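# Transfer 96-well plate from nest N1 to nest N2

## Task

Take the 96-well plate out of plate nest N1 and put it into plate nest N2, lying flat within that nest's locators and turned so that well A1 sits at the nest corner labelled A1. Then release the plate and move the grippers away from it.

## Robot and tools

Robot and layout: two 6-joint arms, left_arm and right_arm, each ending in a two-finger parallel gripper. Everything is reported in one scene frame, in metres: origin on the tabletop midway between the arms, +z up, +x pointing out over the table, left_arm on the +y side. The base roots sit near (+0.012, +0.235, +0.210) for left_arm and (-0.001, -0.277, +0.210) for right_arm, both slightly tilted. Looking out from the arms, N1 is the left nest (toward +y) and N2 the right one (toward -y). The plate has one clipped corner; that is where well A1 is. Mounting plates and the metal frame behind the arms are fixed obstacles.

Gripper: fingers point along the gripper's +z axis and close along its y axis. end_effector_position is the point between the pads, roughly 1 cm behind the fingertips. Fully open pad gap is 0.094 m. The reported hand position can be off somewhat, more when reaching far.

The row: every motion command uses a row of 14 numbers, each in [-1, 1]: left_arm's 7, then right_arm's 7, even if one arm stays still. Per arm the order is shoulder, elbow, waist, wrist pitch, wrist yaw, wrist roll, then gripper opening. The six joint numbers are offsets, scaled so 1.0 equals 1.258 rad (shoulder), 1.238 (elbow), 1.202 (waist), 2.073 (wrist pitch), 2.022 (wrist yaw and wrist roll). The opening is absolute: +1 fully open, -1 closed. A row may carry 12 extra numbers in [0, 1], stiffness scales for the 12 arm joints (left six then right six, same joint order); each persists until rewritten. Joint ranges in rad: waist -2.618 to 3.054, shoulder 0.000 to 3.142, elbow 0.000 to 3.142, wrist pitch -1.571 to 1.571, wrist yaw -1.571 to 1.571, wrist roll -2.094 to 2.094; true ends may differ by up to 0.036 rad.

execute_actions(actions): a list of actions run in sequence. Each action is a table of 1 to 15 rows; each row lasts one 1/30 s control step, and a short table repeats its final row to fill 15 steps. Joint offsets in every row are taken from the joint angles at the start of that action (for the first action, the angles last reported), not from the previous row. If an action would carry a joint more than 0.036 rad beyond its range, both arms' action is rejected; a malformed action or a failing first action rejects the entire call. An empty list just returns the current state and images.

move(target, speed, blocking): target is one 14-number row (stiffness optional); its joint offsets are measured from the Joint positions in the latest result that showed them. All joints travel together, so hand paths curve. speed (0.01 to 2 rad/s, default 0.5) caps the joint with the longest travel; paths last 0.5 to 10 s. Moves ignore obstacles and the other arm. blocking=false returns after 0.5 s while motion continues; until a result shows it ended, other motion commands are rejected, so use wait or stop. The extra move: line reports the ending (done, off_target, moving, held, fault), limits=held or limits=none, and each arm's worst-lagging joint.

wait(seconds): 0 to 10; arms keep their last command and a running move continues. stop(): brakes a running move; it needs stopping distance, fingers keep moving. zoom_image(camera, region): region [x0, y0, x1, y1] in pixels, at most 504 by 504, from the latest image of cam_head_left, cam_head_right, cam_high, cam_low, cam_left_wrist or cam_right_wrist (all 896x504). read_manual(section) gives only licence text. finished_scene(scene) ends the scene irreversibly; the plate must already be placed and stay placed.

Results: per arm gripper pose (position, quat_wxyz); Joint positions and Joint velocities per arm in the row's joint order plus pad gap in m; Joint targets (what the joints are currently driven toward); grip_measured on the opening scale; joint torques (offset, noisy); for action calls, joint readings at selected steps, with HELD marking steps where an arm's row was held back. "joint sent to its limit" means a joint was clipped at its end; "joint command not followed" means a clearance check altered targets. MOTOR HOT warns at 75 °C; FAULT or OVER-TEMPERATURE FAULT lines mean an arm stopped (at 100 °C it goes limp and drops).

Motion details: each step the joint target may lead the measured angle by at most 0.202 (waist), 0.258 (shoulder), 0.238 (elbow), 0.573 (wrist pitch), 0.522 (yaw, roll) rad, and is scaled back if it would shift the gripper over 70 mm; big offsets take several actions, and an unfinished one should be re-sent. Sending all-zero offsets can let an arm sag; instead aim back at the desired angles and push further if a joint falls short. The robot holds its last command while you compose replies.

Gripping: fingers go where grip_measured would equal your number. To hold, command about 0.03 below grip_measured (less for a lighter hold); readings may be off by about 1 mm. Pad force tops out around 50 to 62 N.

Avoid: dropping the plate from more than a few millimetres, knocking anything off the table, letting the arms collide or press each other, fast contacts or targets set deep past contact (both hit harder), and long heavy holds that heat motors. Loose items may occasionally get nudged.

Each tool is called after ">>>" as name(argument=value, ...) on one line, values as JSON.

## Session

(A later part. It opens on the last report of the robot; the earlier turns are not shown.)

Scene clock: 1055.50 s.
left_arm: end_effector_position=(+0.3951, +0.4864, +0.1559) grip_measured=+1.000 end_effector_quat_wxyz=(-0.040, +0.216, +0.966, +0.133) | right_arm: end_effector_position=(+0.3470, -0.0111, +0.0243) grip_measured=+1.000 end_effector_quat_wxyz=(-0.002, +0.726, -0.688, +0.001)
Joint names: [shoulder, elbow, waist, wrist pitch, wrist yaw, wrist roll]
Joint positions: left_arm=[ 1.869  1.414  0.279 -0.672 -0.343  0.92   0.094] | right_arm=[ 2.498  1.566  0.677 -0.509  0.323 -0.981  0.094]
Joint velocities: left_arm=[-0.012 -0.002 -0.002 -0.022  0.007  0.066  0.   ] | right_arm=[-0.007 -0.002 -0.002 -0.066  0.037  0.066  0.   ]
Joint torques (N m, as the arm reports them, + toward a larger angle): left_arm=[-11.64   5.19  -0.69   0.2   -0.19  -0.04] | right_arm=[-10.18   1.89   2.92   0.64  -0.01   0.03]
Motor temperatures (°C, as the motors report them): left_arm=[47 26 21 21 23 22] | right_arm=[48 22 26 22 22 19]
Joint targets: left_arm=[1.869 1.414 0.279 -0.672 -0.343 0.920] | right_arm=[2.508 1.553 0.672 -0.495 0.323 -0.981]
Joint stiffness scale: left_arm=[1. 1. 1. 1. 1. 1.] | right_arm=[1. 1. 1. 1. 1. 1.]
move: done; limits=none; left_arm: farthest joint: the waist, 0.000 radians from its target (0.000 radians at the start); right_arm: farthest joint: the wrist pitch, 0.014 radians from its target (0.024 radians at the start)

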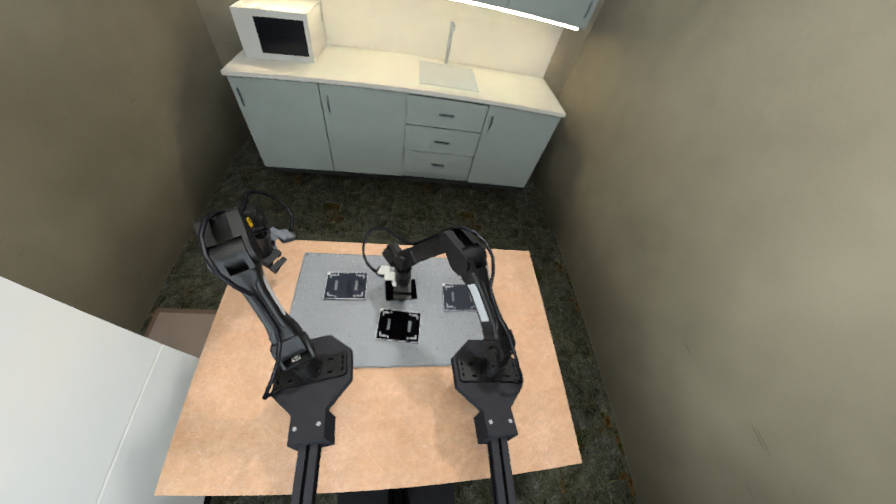

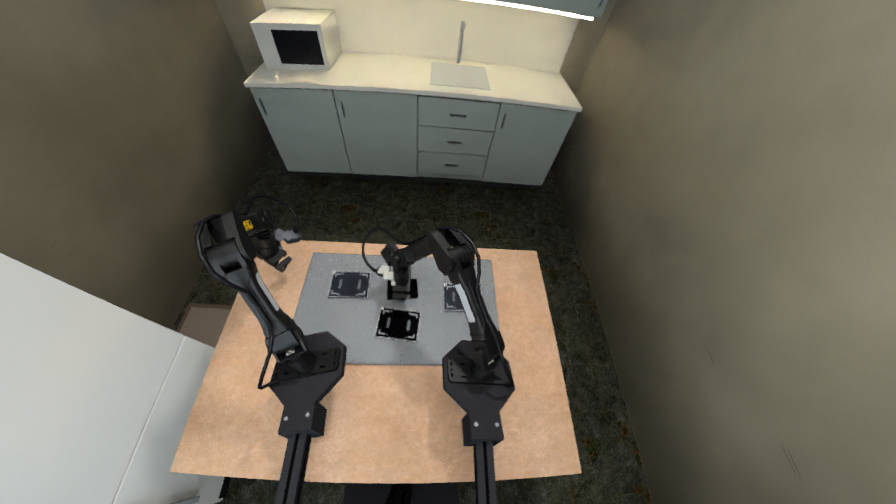

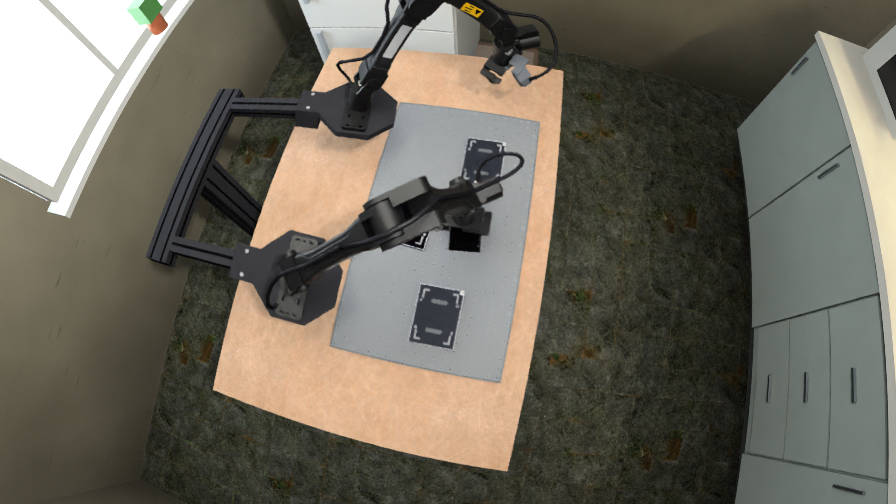

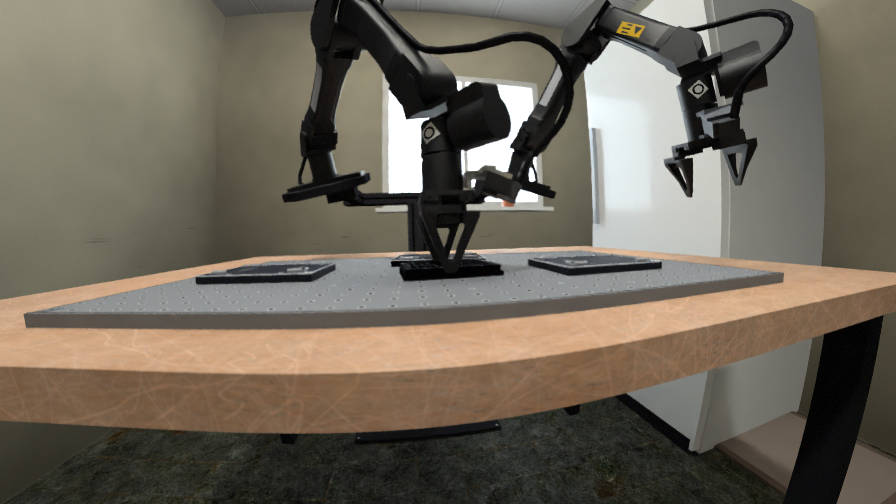

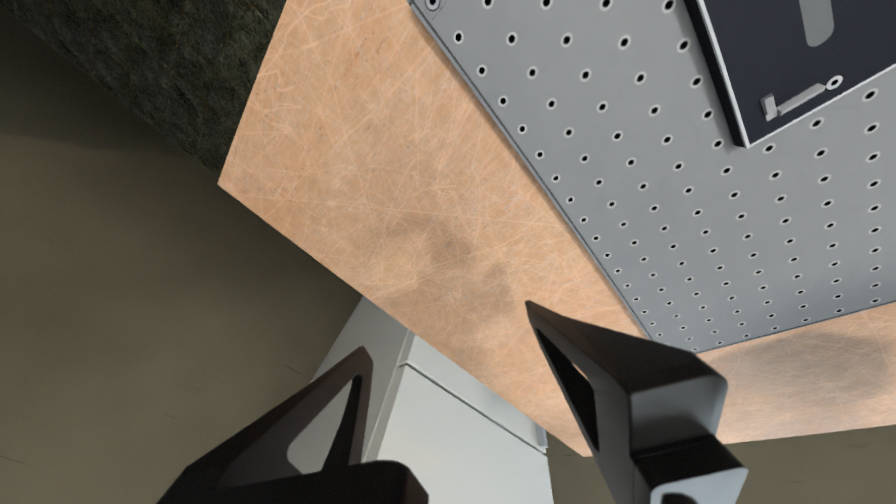

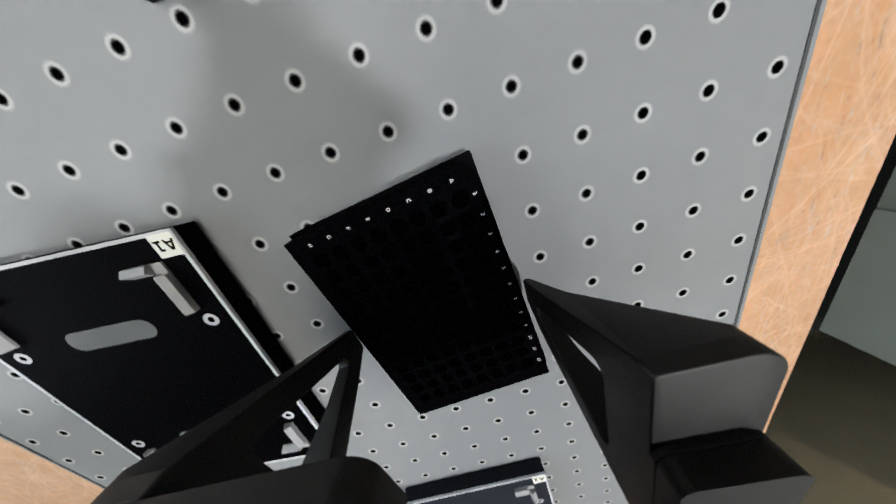

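>>> move(target=[0,0,0,0,0,0,1, 0.016,-0.0105,-0.004,0.007,0,0,1], speed=0.05)

>>> zoom_image(camera="cam_low", region=[380,200,530,300])

Scene clock: 1075.47 s.
left_arm: end_effector_position=(+0.3951, +0.4864, +0.1559) grip_measured=+1.000 end_effector_quat_wxyz=(-0.040, +0.216, +0.966, +0.133) | right_arm: end_effector_position=(+0.3432, -0.0119, +0.0192) grip_measured=+1.000 end_effector_quat_wxyz=(+0.004, +0.727, -0.687, +0.001)
Joint names: [shoulder, elbow, waist, wrist pitch, wrist yaw, wrist roll]
Joint positions: left_arm=[ 1.869  1.414  0.279 -0.672 -0.343  0.92   0.094] | right_arm=[ 2.512  1.566  0.677 -0.507  0.323 -0.981  0.094]
Joint velocities: left_arm=[ 0.012 -0.017 -0.007 -0.066 -0.095 -0.066  0.   ] | right_arm=[-0.007 -0.012 -0.002  0.007  0.022  0.081  0.   ]
Joint torques (N m, as the arm reports them, + toward a larger angle): left_arm=[-11.65   5.19  -0.69   0.21  -0.19  -0.04] | right_arm=[-10.4    1.86   2.91   0.58   0.     0.03]
Motor temperatures (°C, as the motors report them): left_arm=[47 26 21 21 23 22] | right_arm=[46 22 25 22 22 19]
Joint targets: left_arm=[1.869 1.414 0.279 -0.672 -0.343 0.920] | right_arm=[2.519 1.553 0.672 -0.494 0.323 -0.981]
Joint stiffness scale: left_arm=[1. 1. 1. 1. 1. 1.] | right_arm=[1. 1. 1. 1. 1. 1.]
move: done; limits=none; left_arm: farthest joint: the waist, 0.000 radians from its target (0.000 radians at the start); right_arm: farthest joint: the elbow, 0.013 radians from its target (0.013 radians at the start)

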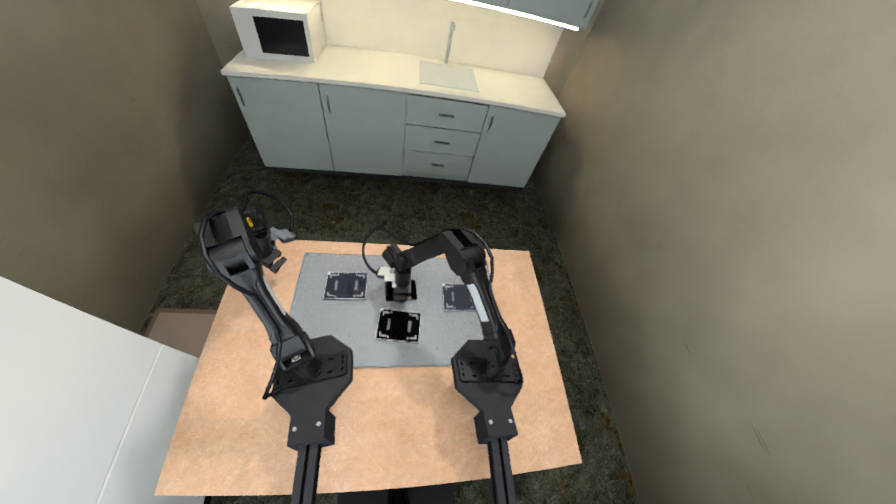

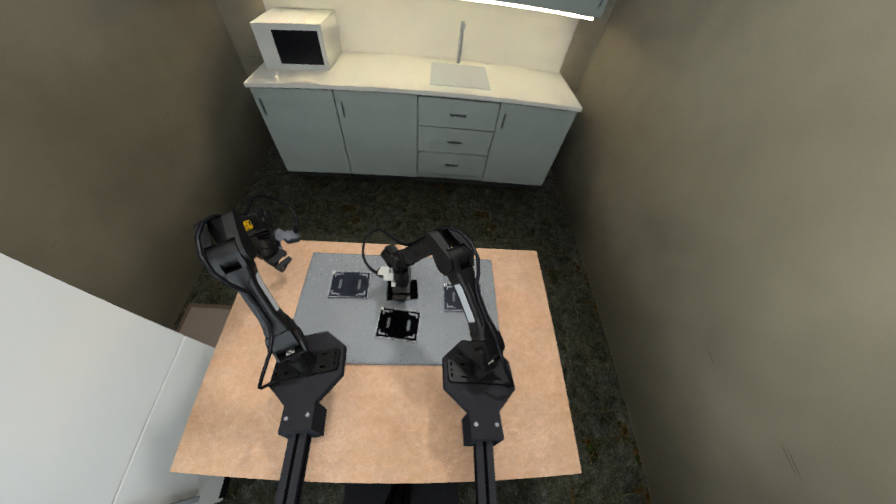

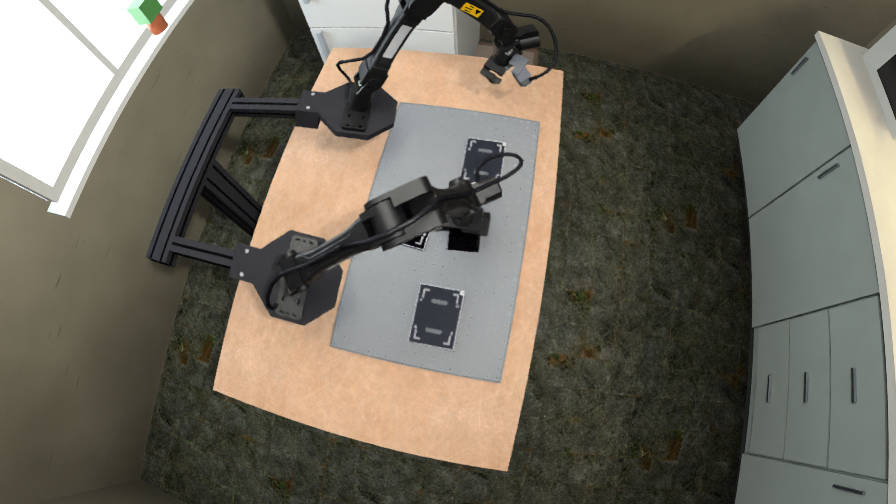

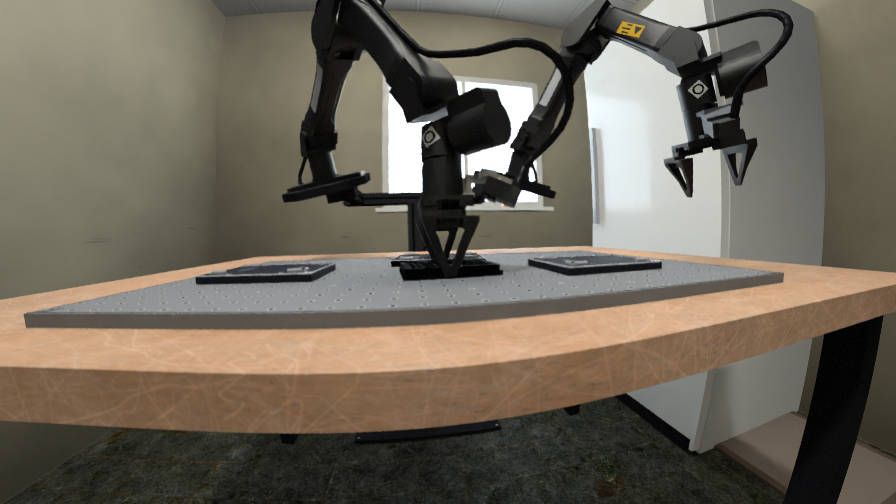

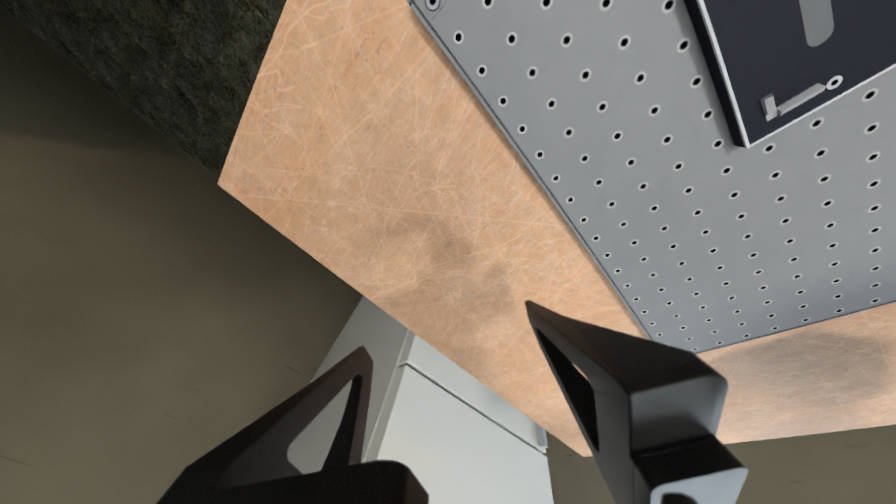

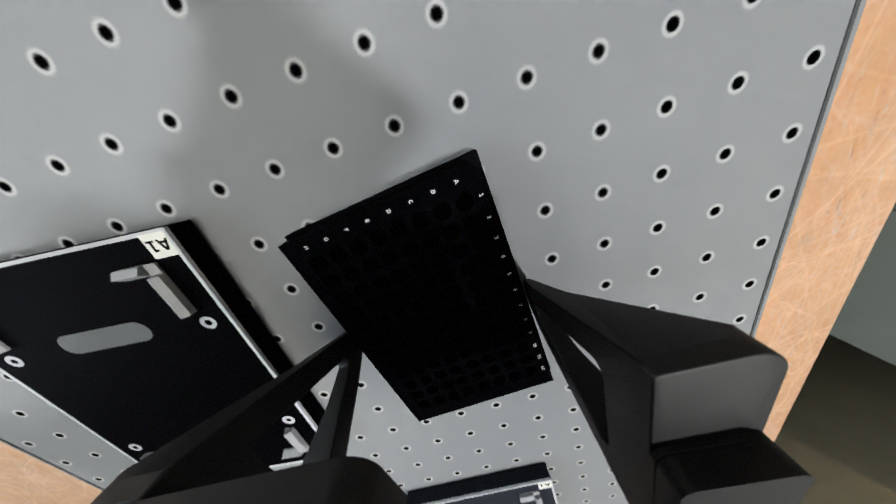

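Region (380, 200, 530, 300) of cam_low's 896x504 image, scaled by 3.360, with more detail than that image has.

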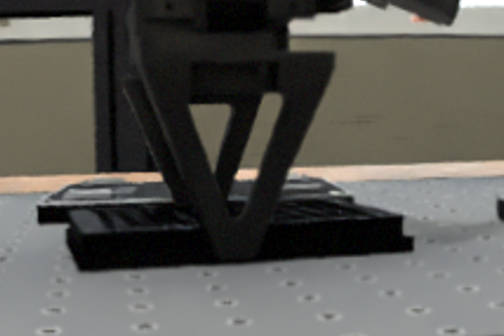

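>>> move(target=[0,0,0,0,0,0,1, -0.003,-0.0105,-0.004,0.0063,0,0,0.71], speed=0.05)

>>> zoom_image(camera="cam_low", region=[380,200,530,300])

Scene clock: 1080.83 s.
left_arm: end_effector_position=(+0.3951, +0.4864, +0.1559) grip_measured=+1.000 end_effector_quat_wxyz=(-0.040, +0.216, +0.966, +0.133) | right_arm: end_effector_position=(+0.3432, -0.0118, +0.0192) grip_measured=+0.760 end_effector_quat_wxyz=(+0.004, +0.727, -0.687, +0.000)
Joint names: [shoulder, elbow, waist, wrist pitch, wrist yaw, wrist roll]
Joint positions: left_arm=[ 1.869  1.414  0.279 -0.672 -0.343  0.92   0.094] | right_arm=[ 2.512  1.566  0.677 -0.507  0.322 -0.981  0.083]
Joint velocities: left_arm=[-0.012 -0.002 -0.002  0.022 -0.066 -0.066  0.   ] | right_arm=[-0.037  0.012  0.007  0.007  0.007  0.007  0.   ]
Joint torques (N m, as the arm reports them, + toward a larger angle): left_arm=[-11.65   5.18  -0.7    0.21  -0.19  -0.04] | right_arm=[-11.2    1.86   2.93   0.59   0.     0.03]
Motor temperatures (°C, as the motors report them): left_arm=[47 26 21 21 23 22] | right_arm=[45 22 25 22 22 19]
Joint targets: left_arm=[1.869 1.414 0.279 -0.672 -0.343 0.920] | right_arm=[2.508 1.553 0.672 -0.494 0.323 -0.981]
Joint stiffness scale: left_arm=[1. 1. 1. 1. 1. 1.] | right_arm=[1. 1. 1. 1. 1. 1.]
move: done; limits=none; left_arm: farthest joint: the waist, 0.000 radians from its target (0.000 radians at the start); right_arm: farthest joint: the elbow, 0.013 radians from its target (0.013 radians at the start)

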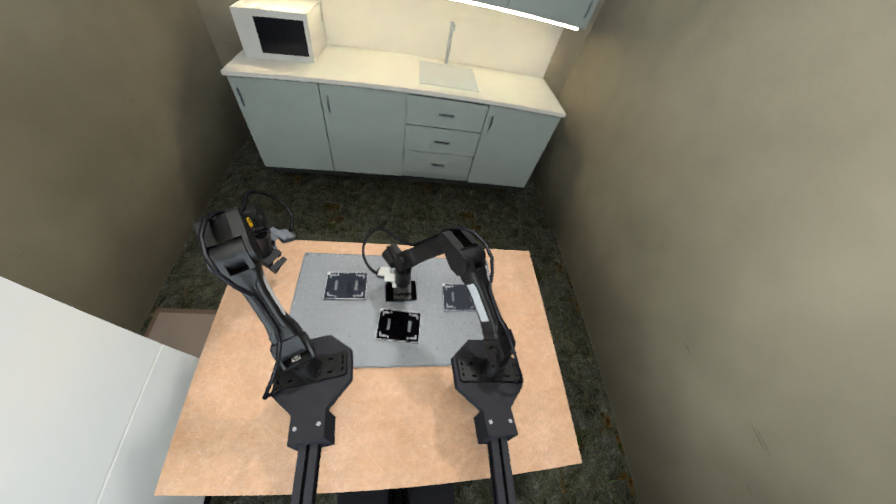

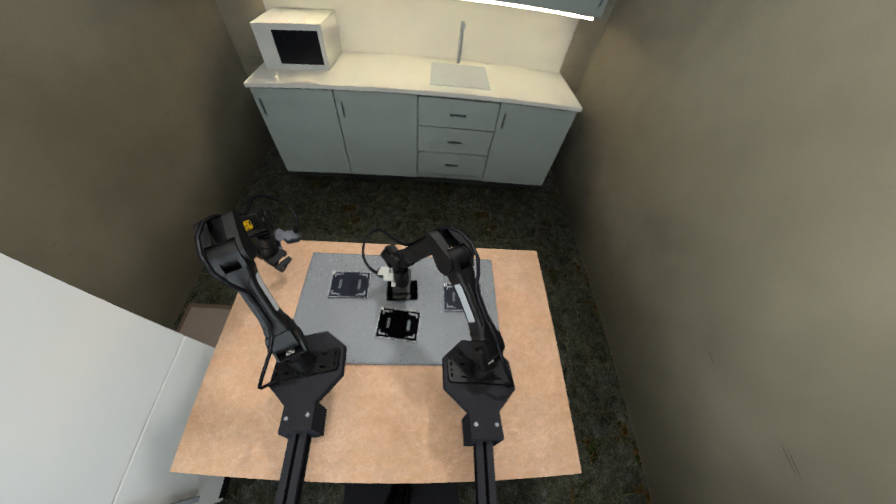

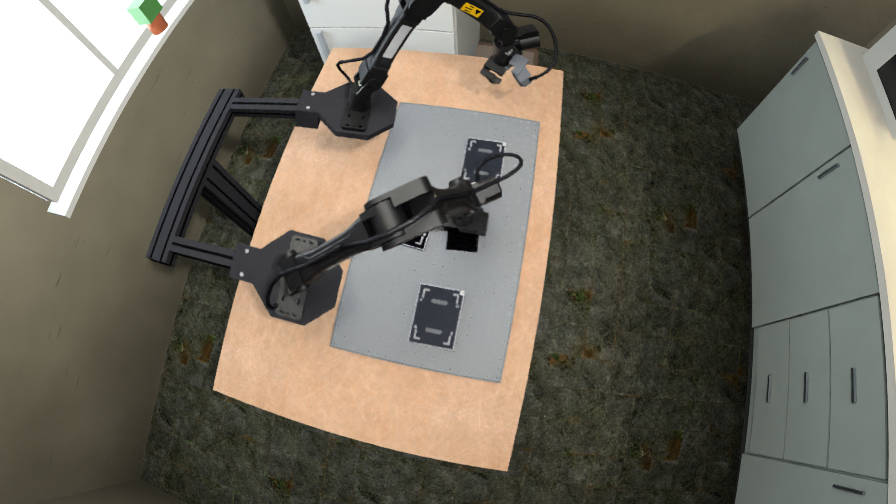

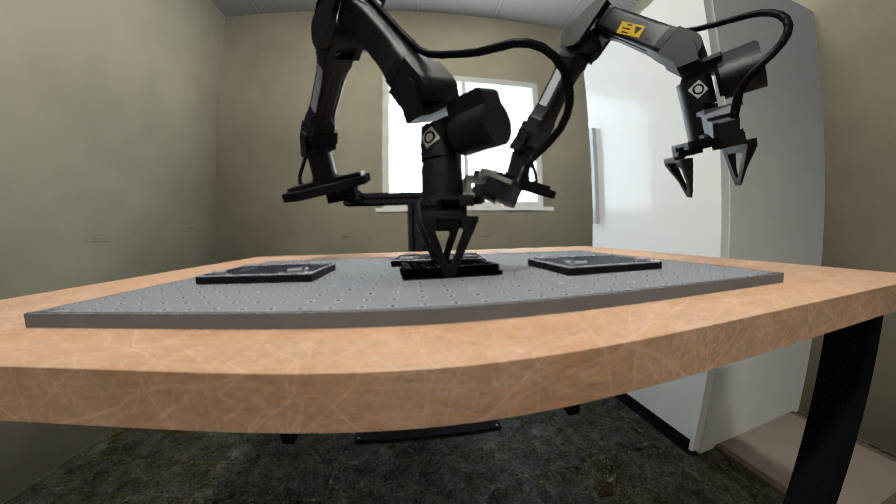

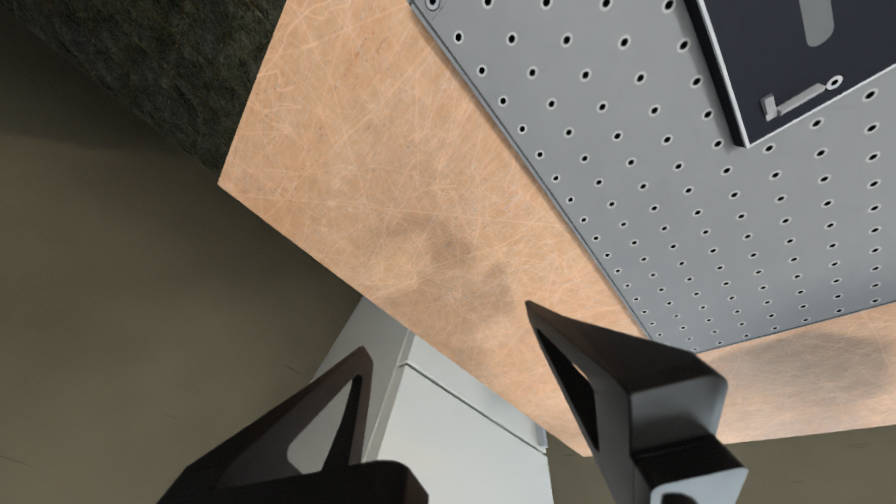

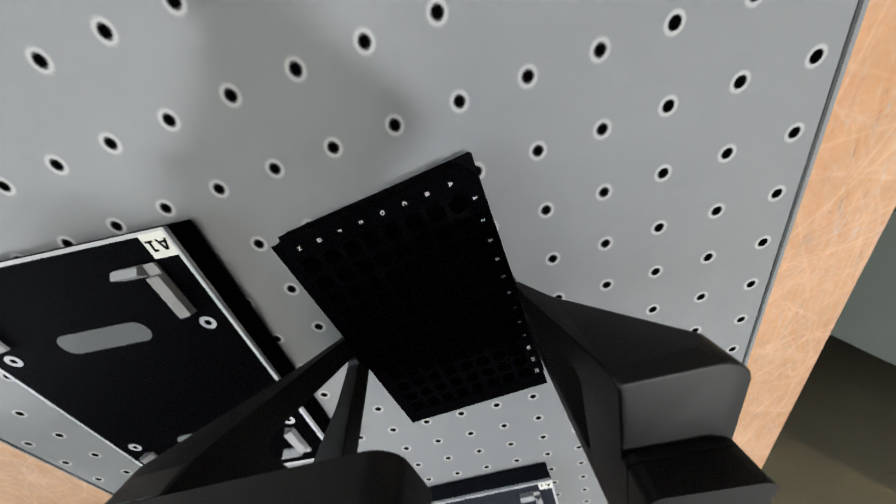

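Region (380, 200, 530, 300) of cam_low's 896x504 image, scaled by 3.360, with more detail than that image has.

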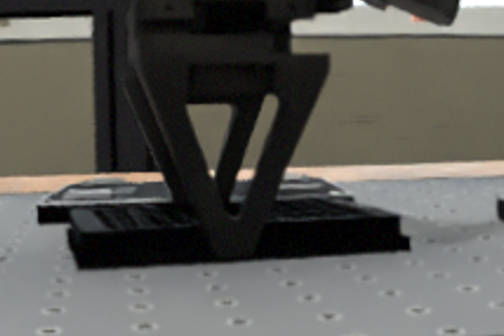

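>>> move(target=[0,0,0,0,0,0,1, -0.0875,-0.0105,0,-0.036,0,0,0.71], speed=0.12)

>>> zoom_image(camera="cam_low", region=[360,180,560,300])

Scene clock: 1129.67 s.
left_arm: end_effector_position=(+0.3951, +0.4864, +0.1559) grip_measured=+1.000 end_effector_quat_wxyz=(-0.040, +0.216, +0.966, +0.133) | right_arm: end_effector_position=(+0.3540, -0.0160, +0.0489) grip_measured=+0.760 end_effector_quat_wxyz=(-0.002, +0.726, -0.688, +0.001)
Joint names: [shoulder, elbow, waist, wrist pitch, wrist yaw, wrist roll]
Joint positions: left_arm=[ 1.869  1.414  0.279 -0.672 -0.343  0.92   0.094] | right_arm=[ 2.434  1.566  0.677 -0.572  0.322 -0.981  0.083]
Joint velocities: left_arm=[-0.002  0.007 -0.002 -0.095 -0.066  0.022  0.   ] | right_arm=[-0.002  0.002  0.002 -0.007 -0.051 -0.037 -0.001]
Joint torques (N m, as the arm reports them, + toward a larger angle): left_arm=[-11.65   5.19  -0.69   0.2   -0.19  -0.04] | right_arm=[-13.45   2.11   3.26   0.33  -0.01   0.01]
Motor temperatures (°C, as the motors report them): left_arm=[47 26 21 21 23 22] | right_arm=[46 22 25 22 22 19]
Joint targets: left_arm=[1.869 1.414 0.279 -0.672 -0.343 0.920] | right_arm=[2.402 1.553 0.677 -0.581 0.322 -0.981]
Joint stiffness scale: left_arm=[1. 1. 1. 1. 1. 1.] | right_arm=[1. 1. 1. 1. 1. 1.]
move: off_target (right_arm); limits=none; left_arm: farthest joint: the waist, 0.000 radians from its target (0.000 radians at the start); right_arm: farthest joint: the shoulder, 0.032 radians from its target (0.110 radians at the start)

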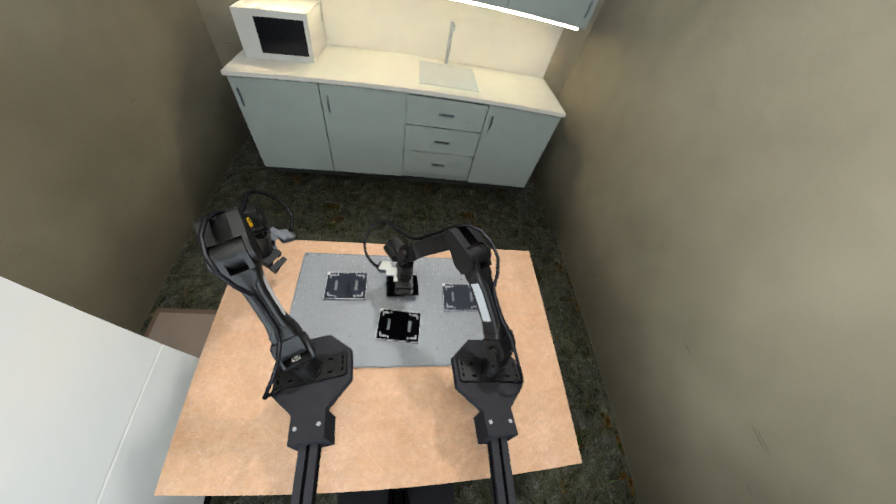

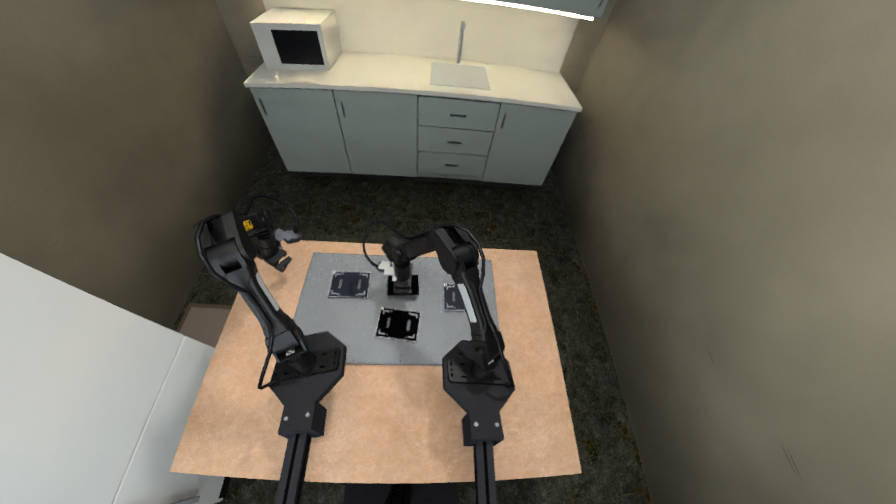

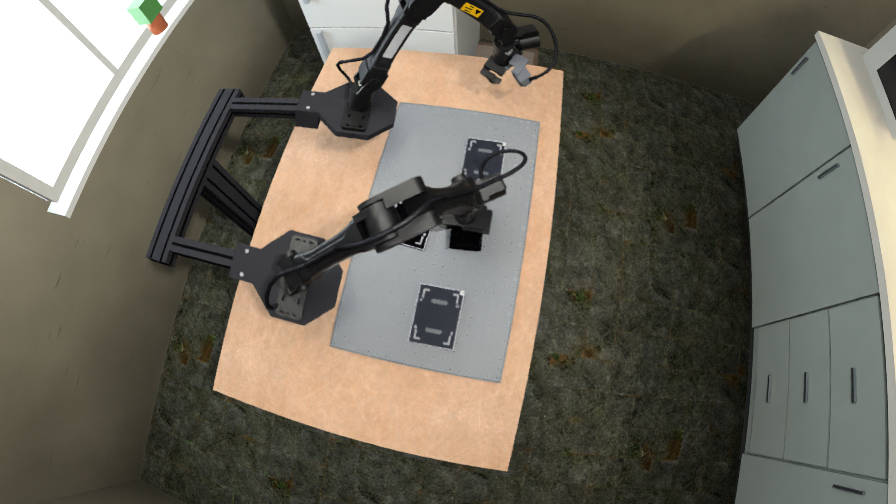

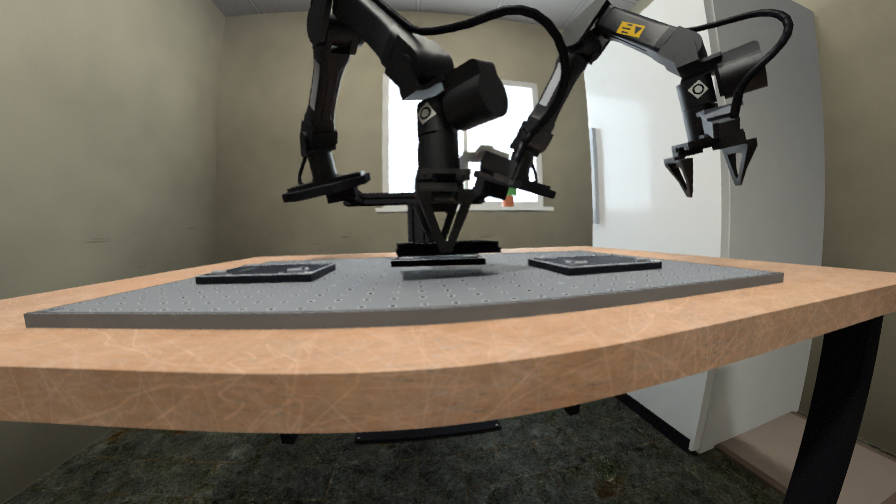

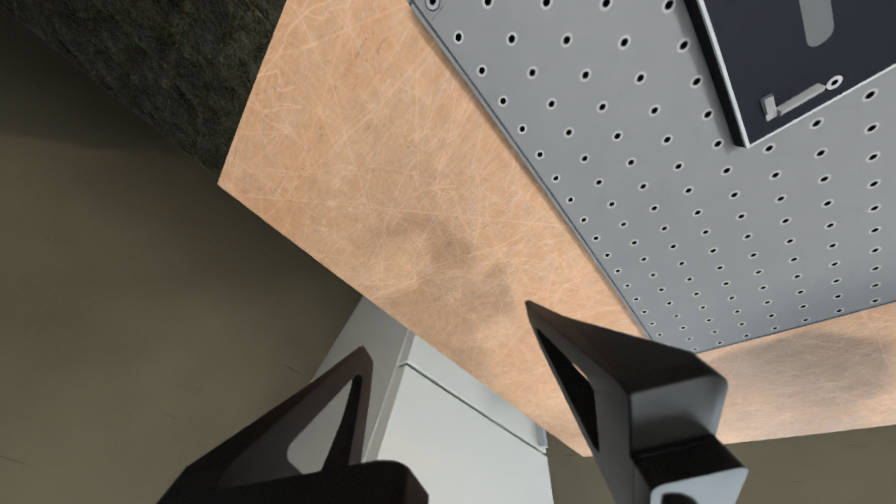

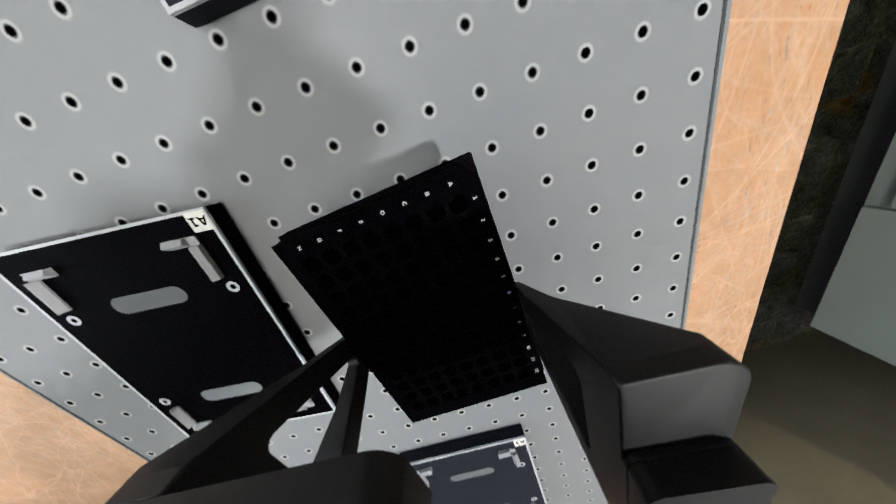

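Region (360, 180, 560, 300) of cam_low's 896x504 image, scaled by 2.520, with more detail than that image has; it fills the top 302 rows of this view, and the rest is white.

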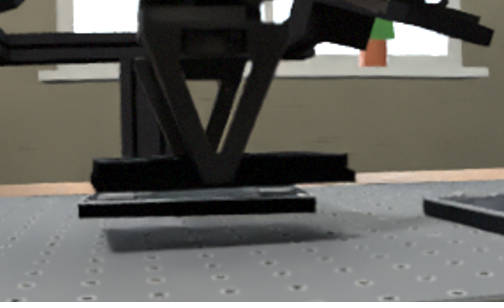

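>>> move(target=[0,0,0,0,0,0,1, -0.3577,-0.4402,-0.3386,0.1143,-0.0406,-0.1746,0.71], speed=0.25)

Scene clock: 1142.47 s.
left_arm: end_effector_position=(+0.3951, +0.4864, +0.1559) grip_measured=+1.000 end_effector_quat_wxyz=(-0.040, +0.216, +0.966, +0.133) | right_arm: end_effector_position=(+0.3477, -0.2049, +0.0654) grip_measured=+0.760 end_effector_quat_wxyz=(+0.002, +0.701, -0.713, +0.004)
Joint names: [shoulder, elbow, waist, wrist pitch, wrist yaw, wrist roll]
Joint positions: left_arm=[ 1.869  1.414  0.279 -0.672 -0.343  0.92   0.094] | right_arm=[ 2.016  1.036  0.27  -0.348  0.255 -1.324  0.083]
Joint velocities: left_arm=[ 0.012  0.027 -0.007 -0.066 -0.051 -0.066  0.   ] | right_arm=[-0.012 -0.002  0.012  0.037 -0.037 -0.007 -0.001]
Joint torques (N m, as the arm reports them, + toward a larger angle): left_arm=[-11.64   5.19  -0.69   0.2   -0.19  -0.04] | right_arm=[-11.01   1.31   1.81   0.61  -0.17  -0.08]
Motor temperatures (°C, as the motors report them): left_arm=[48 26 21 21 23 22] | right_arm=[48 22 25 22 22 19]
Joint targets: left_arm=[1.869 1.414 0.279 -0.672 -0.343 0.920] | right_arm=[1.985 1.021 0.270 -0.335 0.240 -1.334]
Joint stiffness scale: left_arm=[1. 1. 1. 1. 1. 1.] | right_arm=[1. 1. 1. 1. 1. 1.]
move: off_target (right_arm); limits=none; left_arm: farthest joint: the waist, 0.000 radians from its target (0.000 radians at the start); right_arm: farthest joint: the shoulder, 0.032 radians from its target (0.450 radians at the start)

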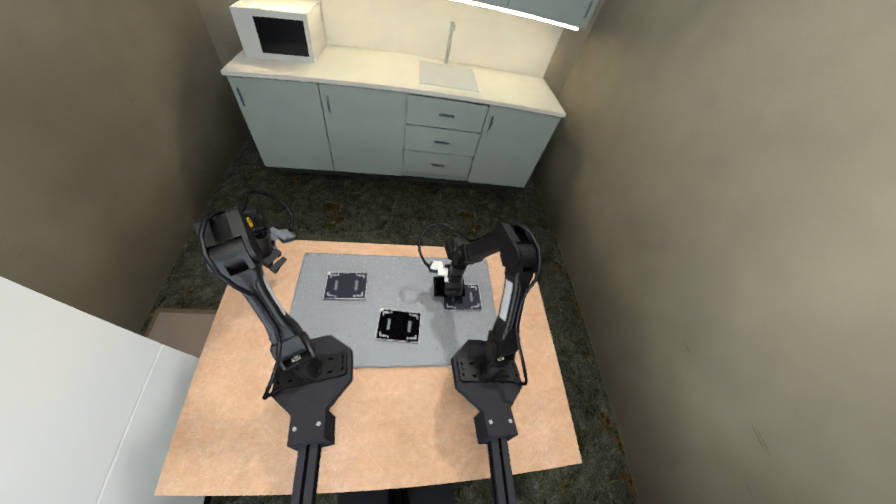

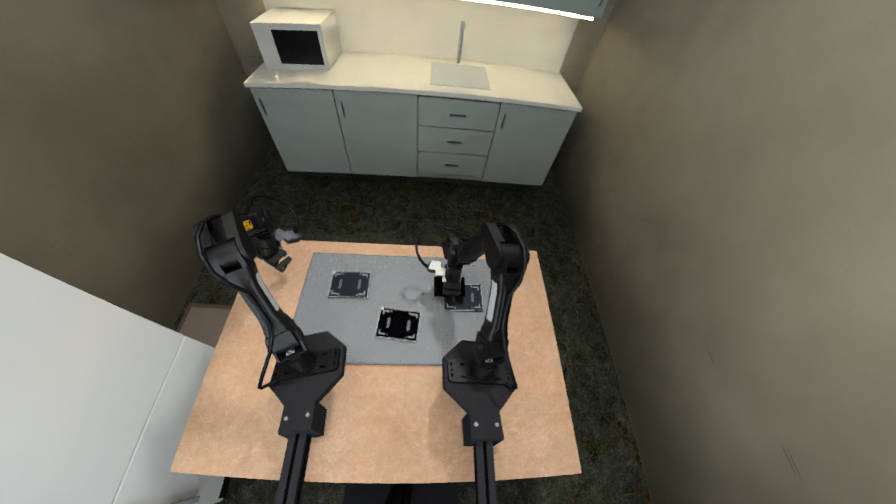

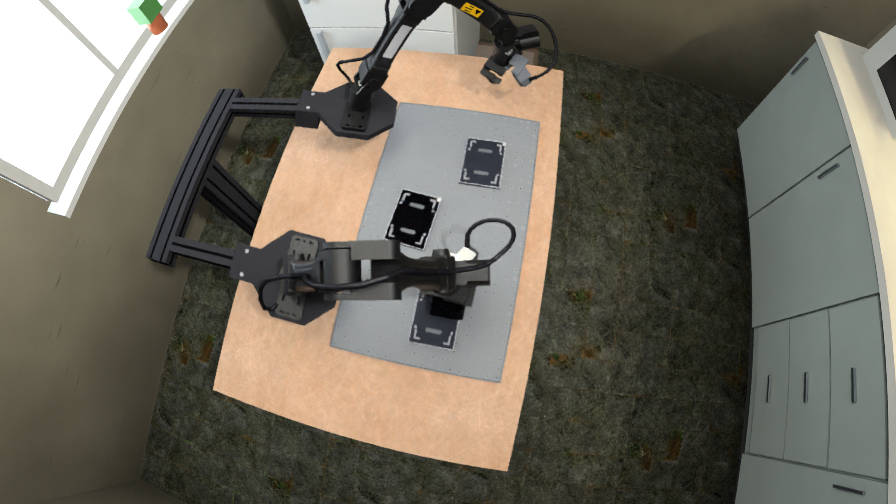

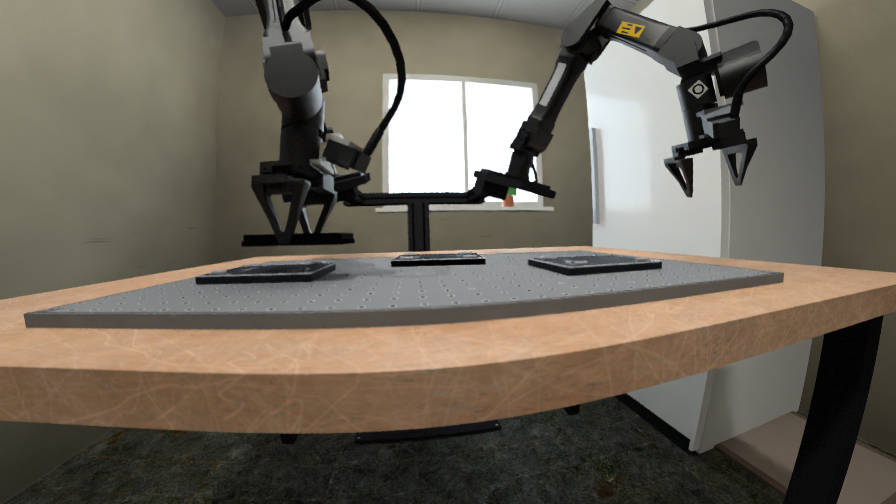

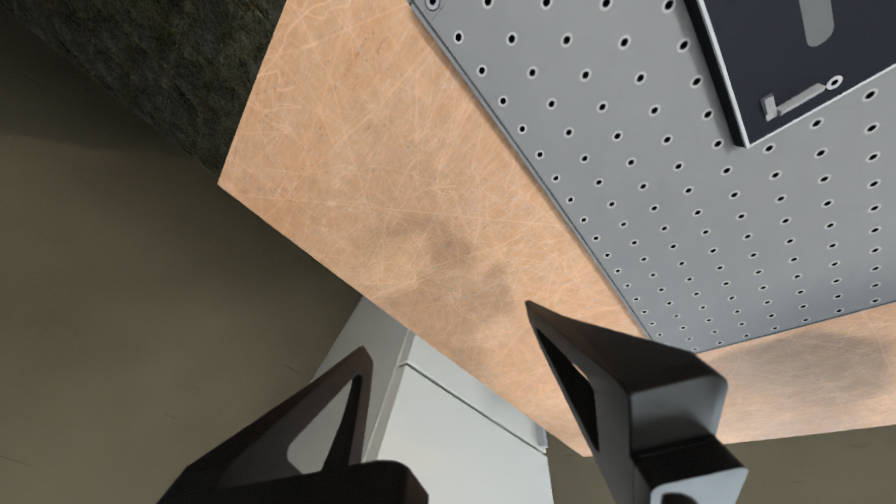

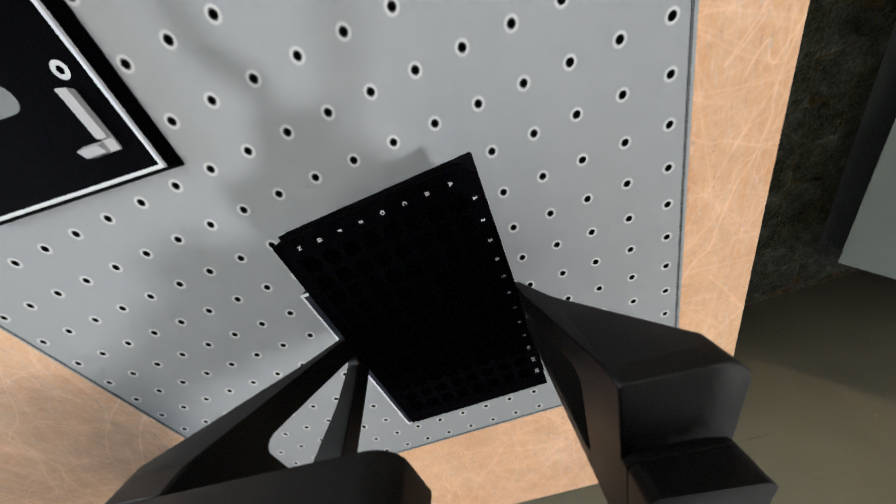

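>>> zoom_image(camera="cam_high", region=[380,240,520,380])

>>> zoom_image(camera="cam_head_left", region=[400,240,540,340])

Region (380, 240, 520, 380) of cam_high's 896x504 image, scaled by 3.600, with more detail than that image has.

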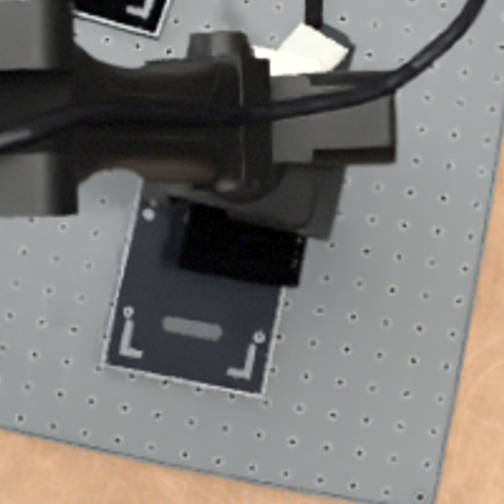

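Region (400, 240, 540, 340) of cam_head_left's 896x504 image, scaled by 3.600, with more detail than that image has; it fills the top 360 rows of this view, and the rest is white.

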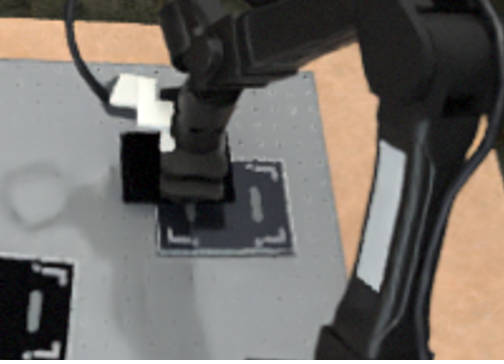

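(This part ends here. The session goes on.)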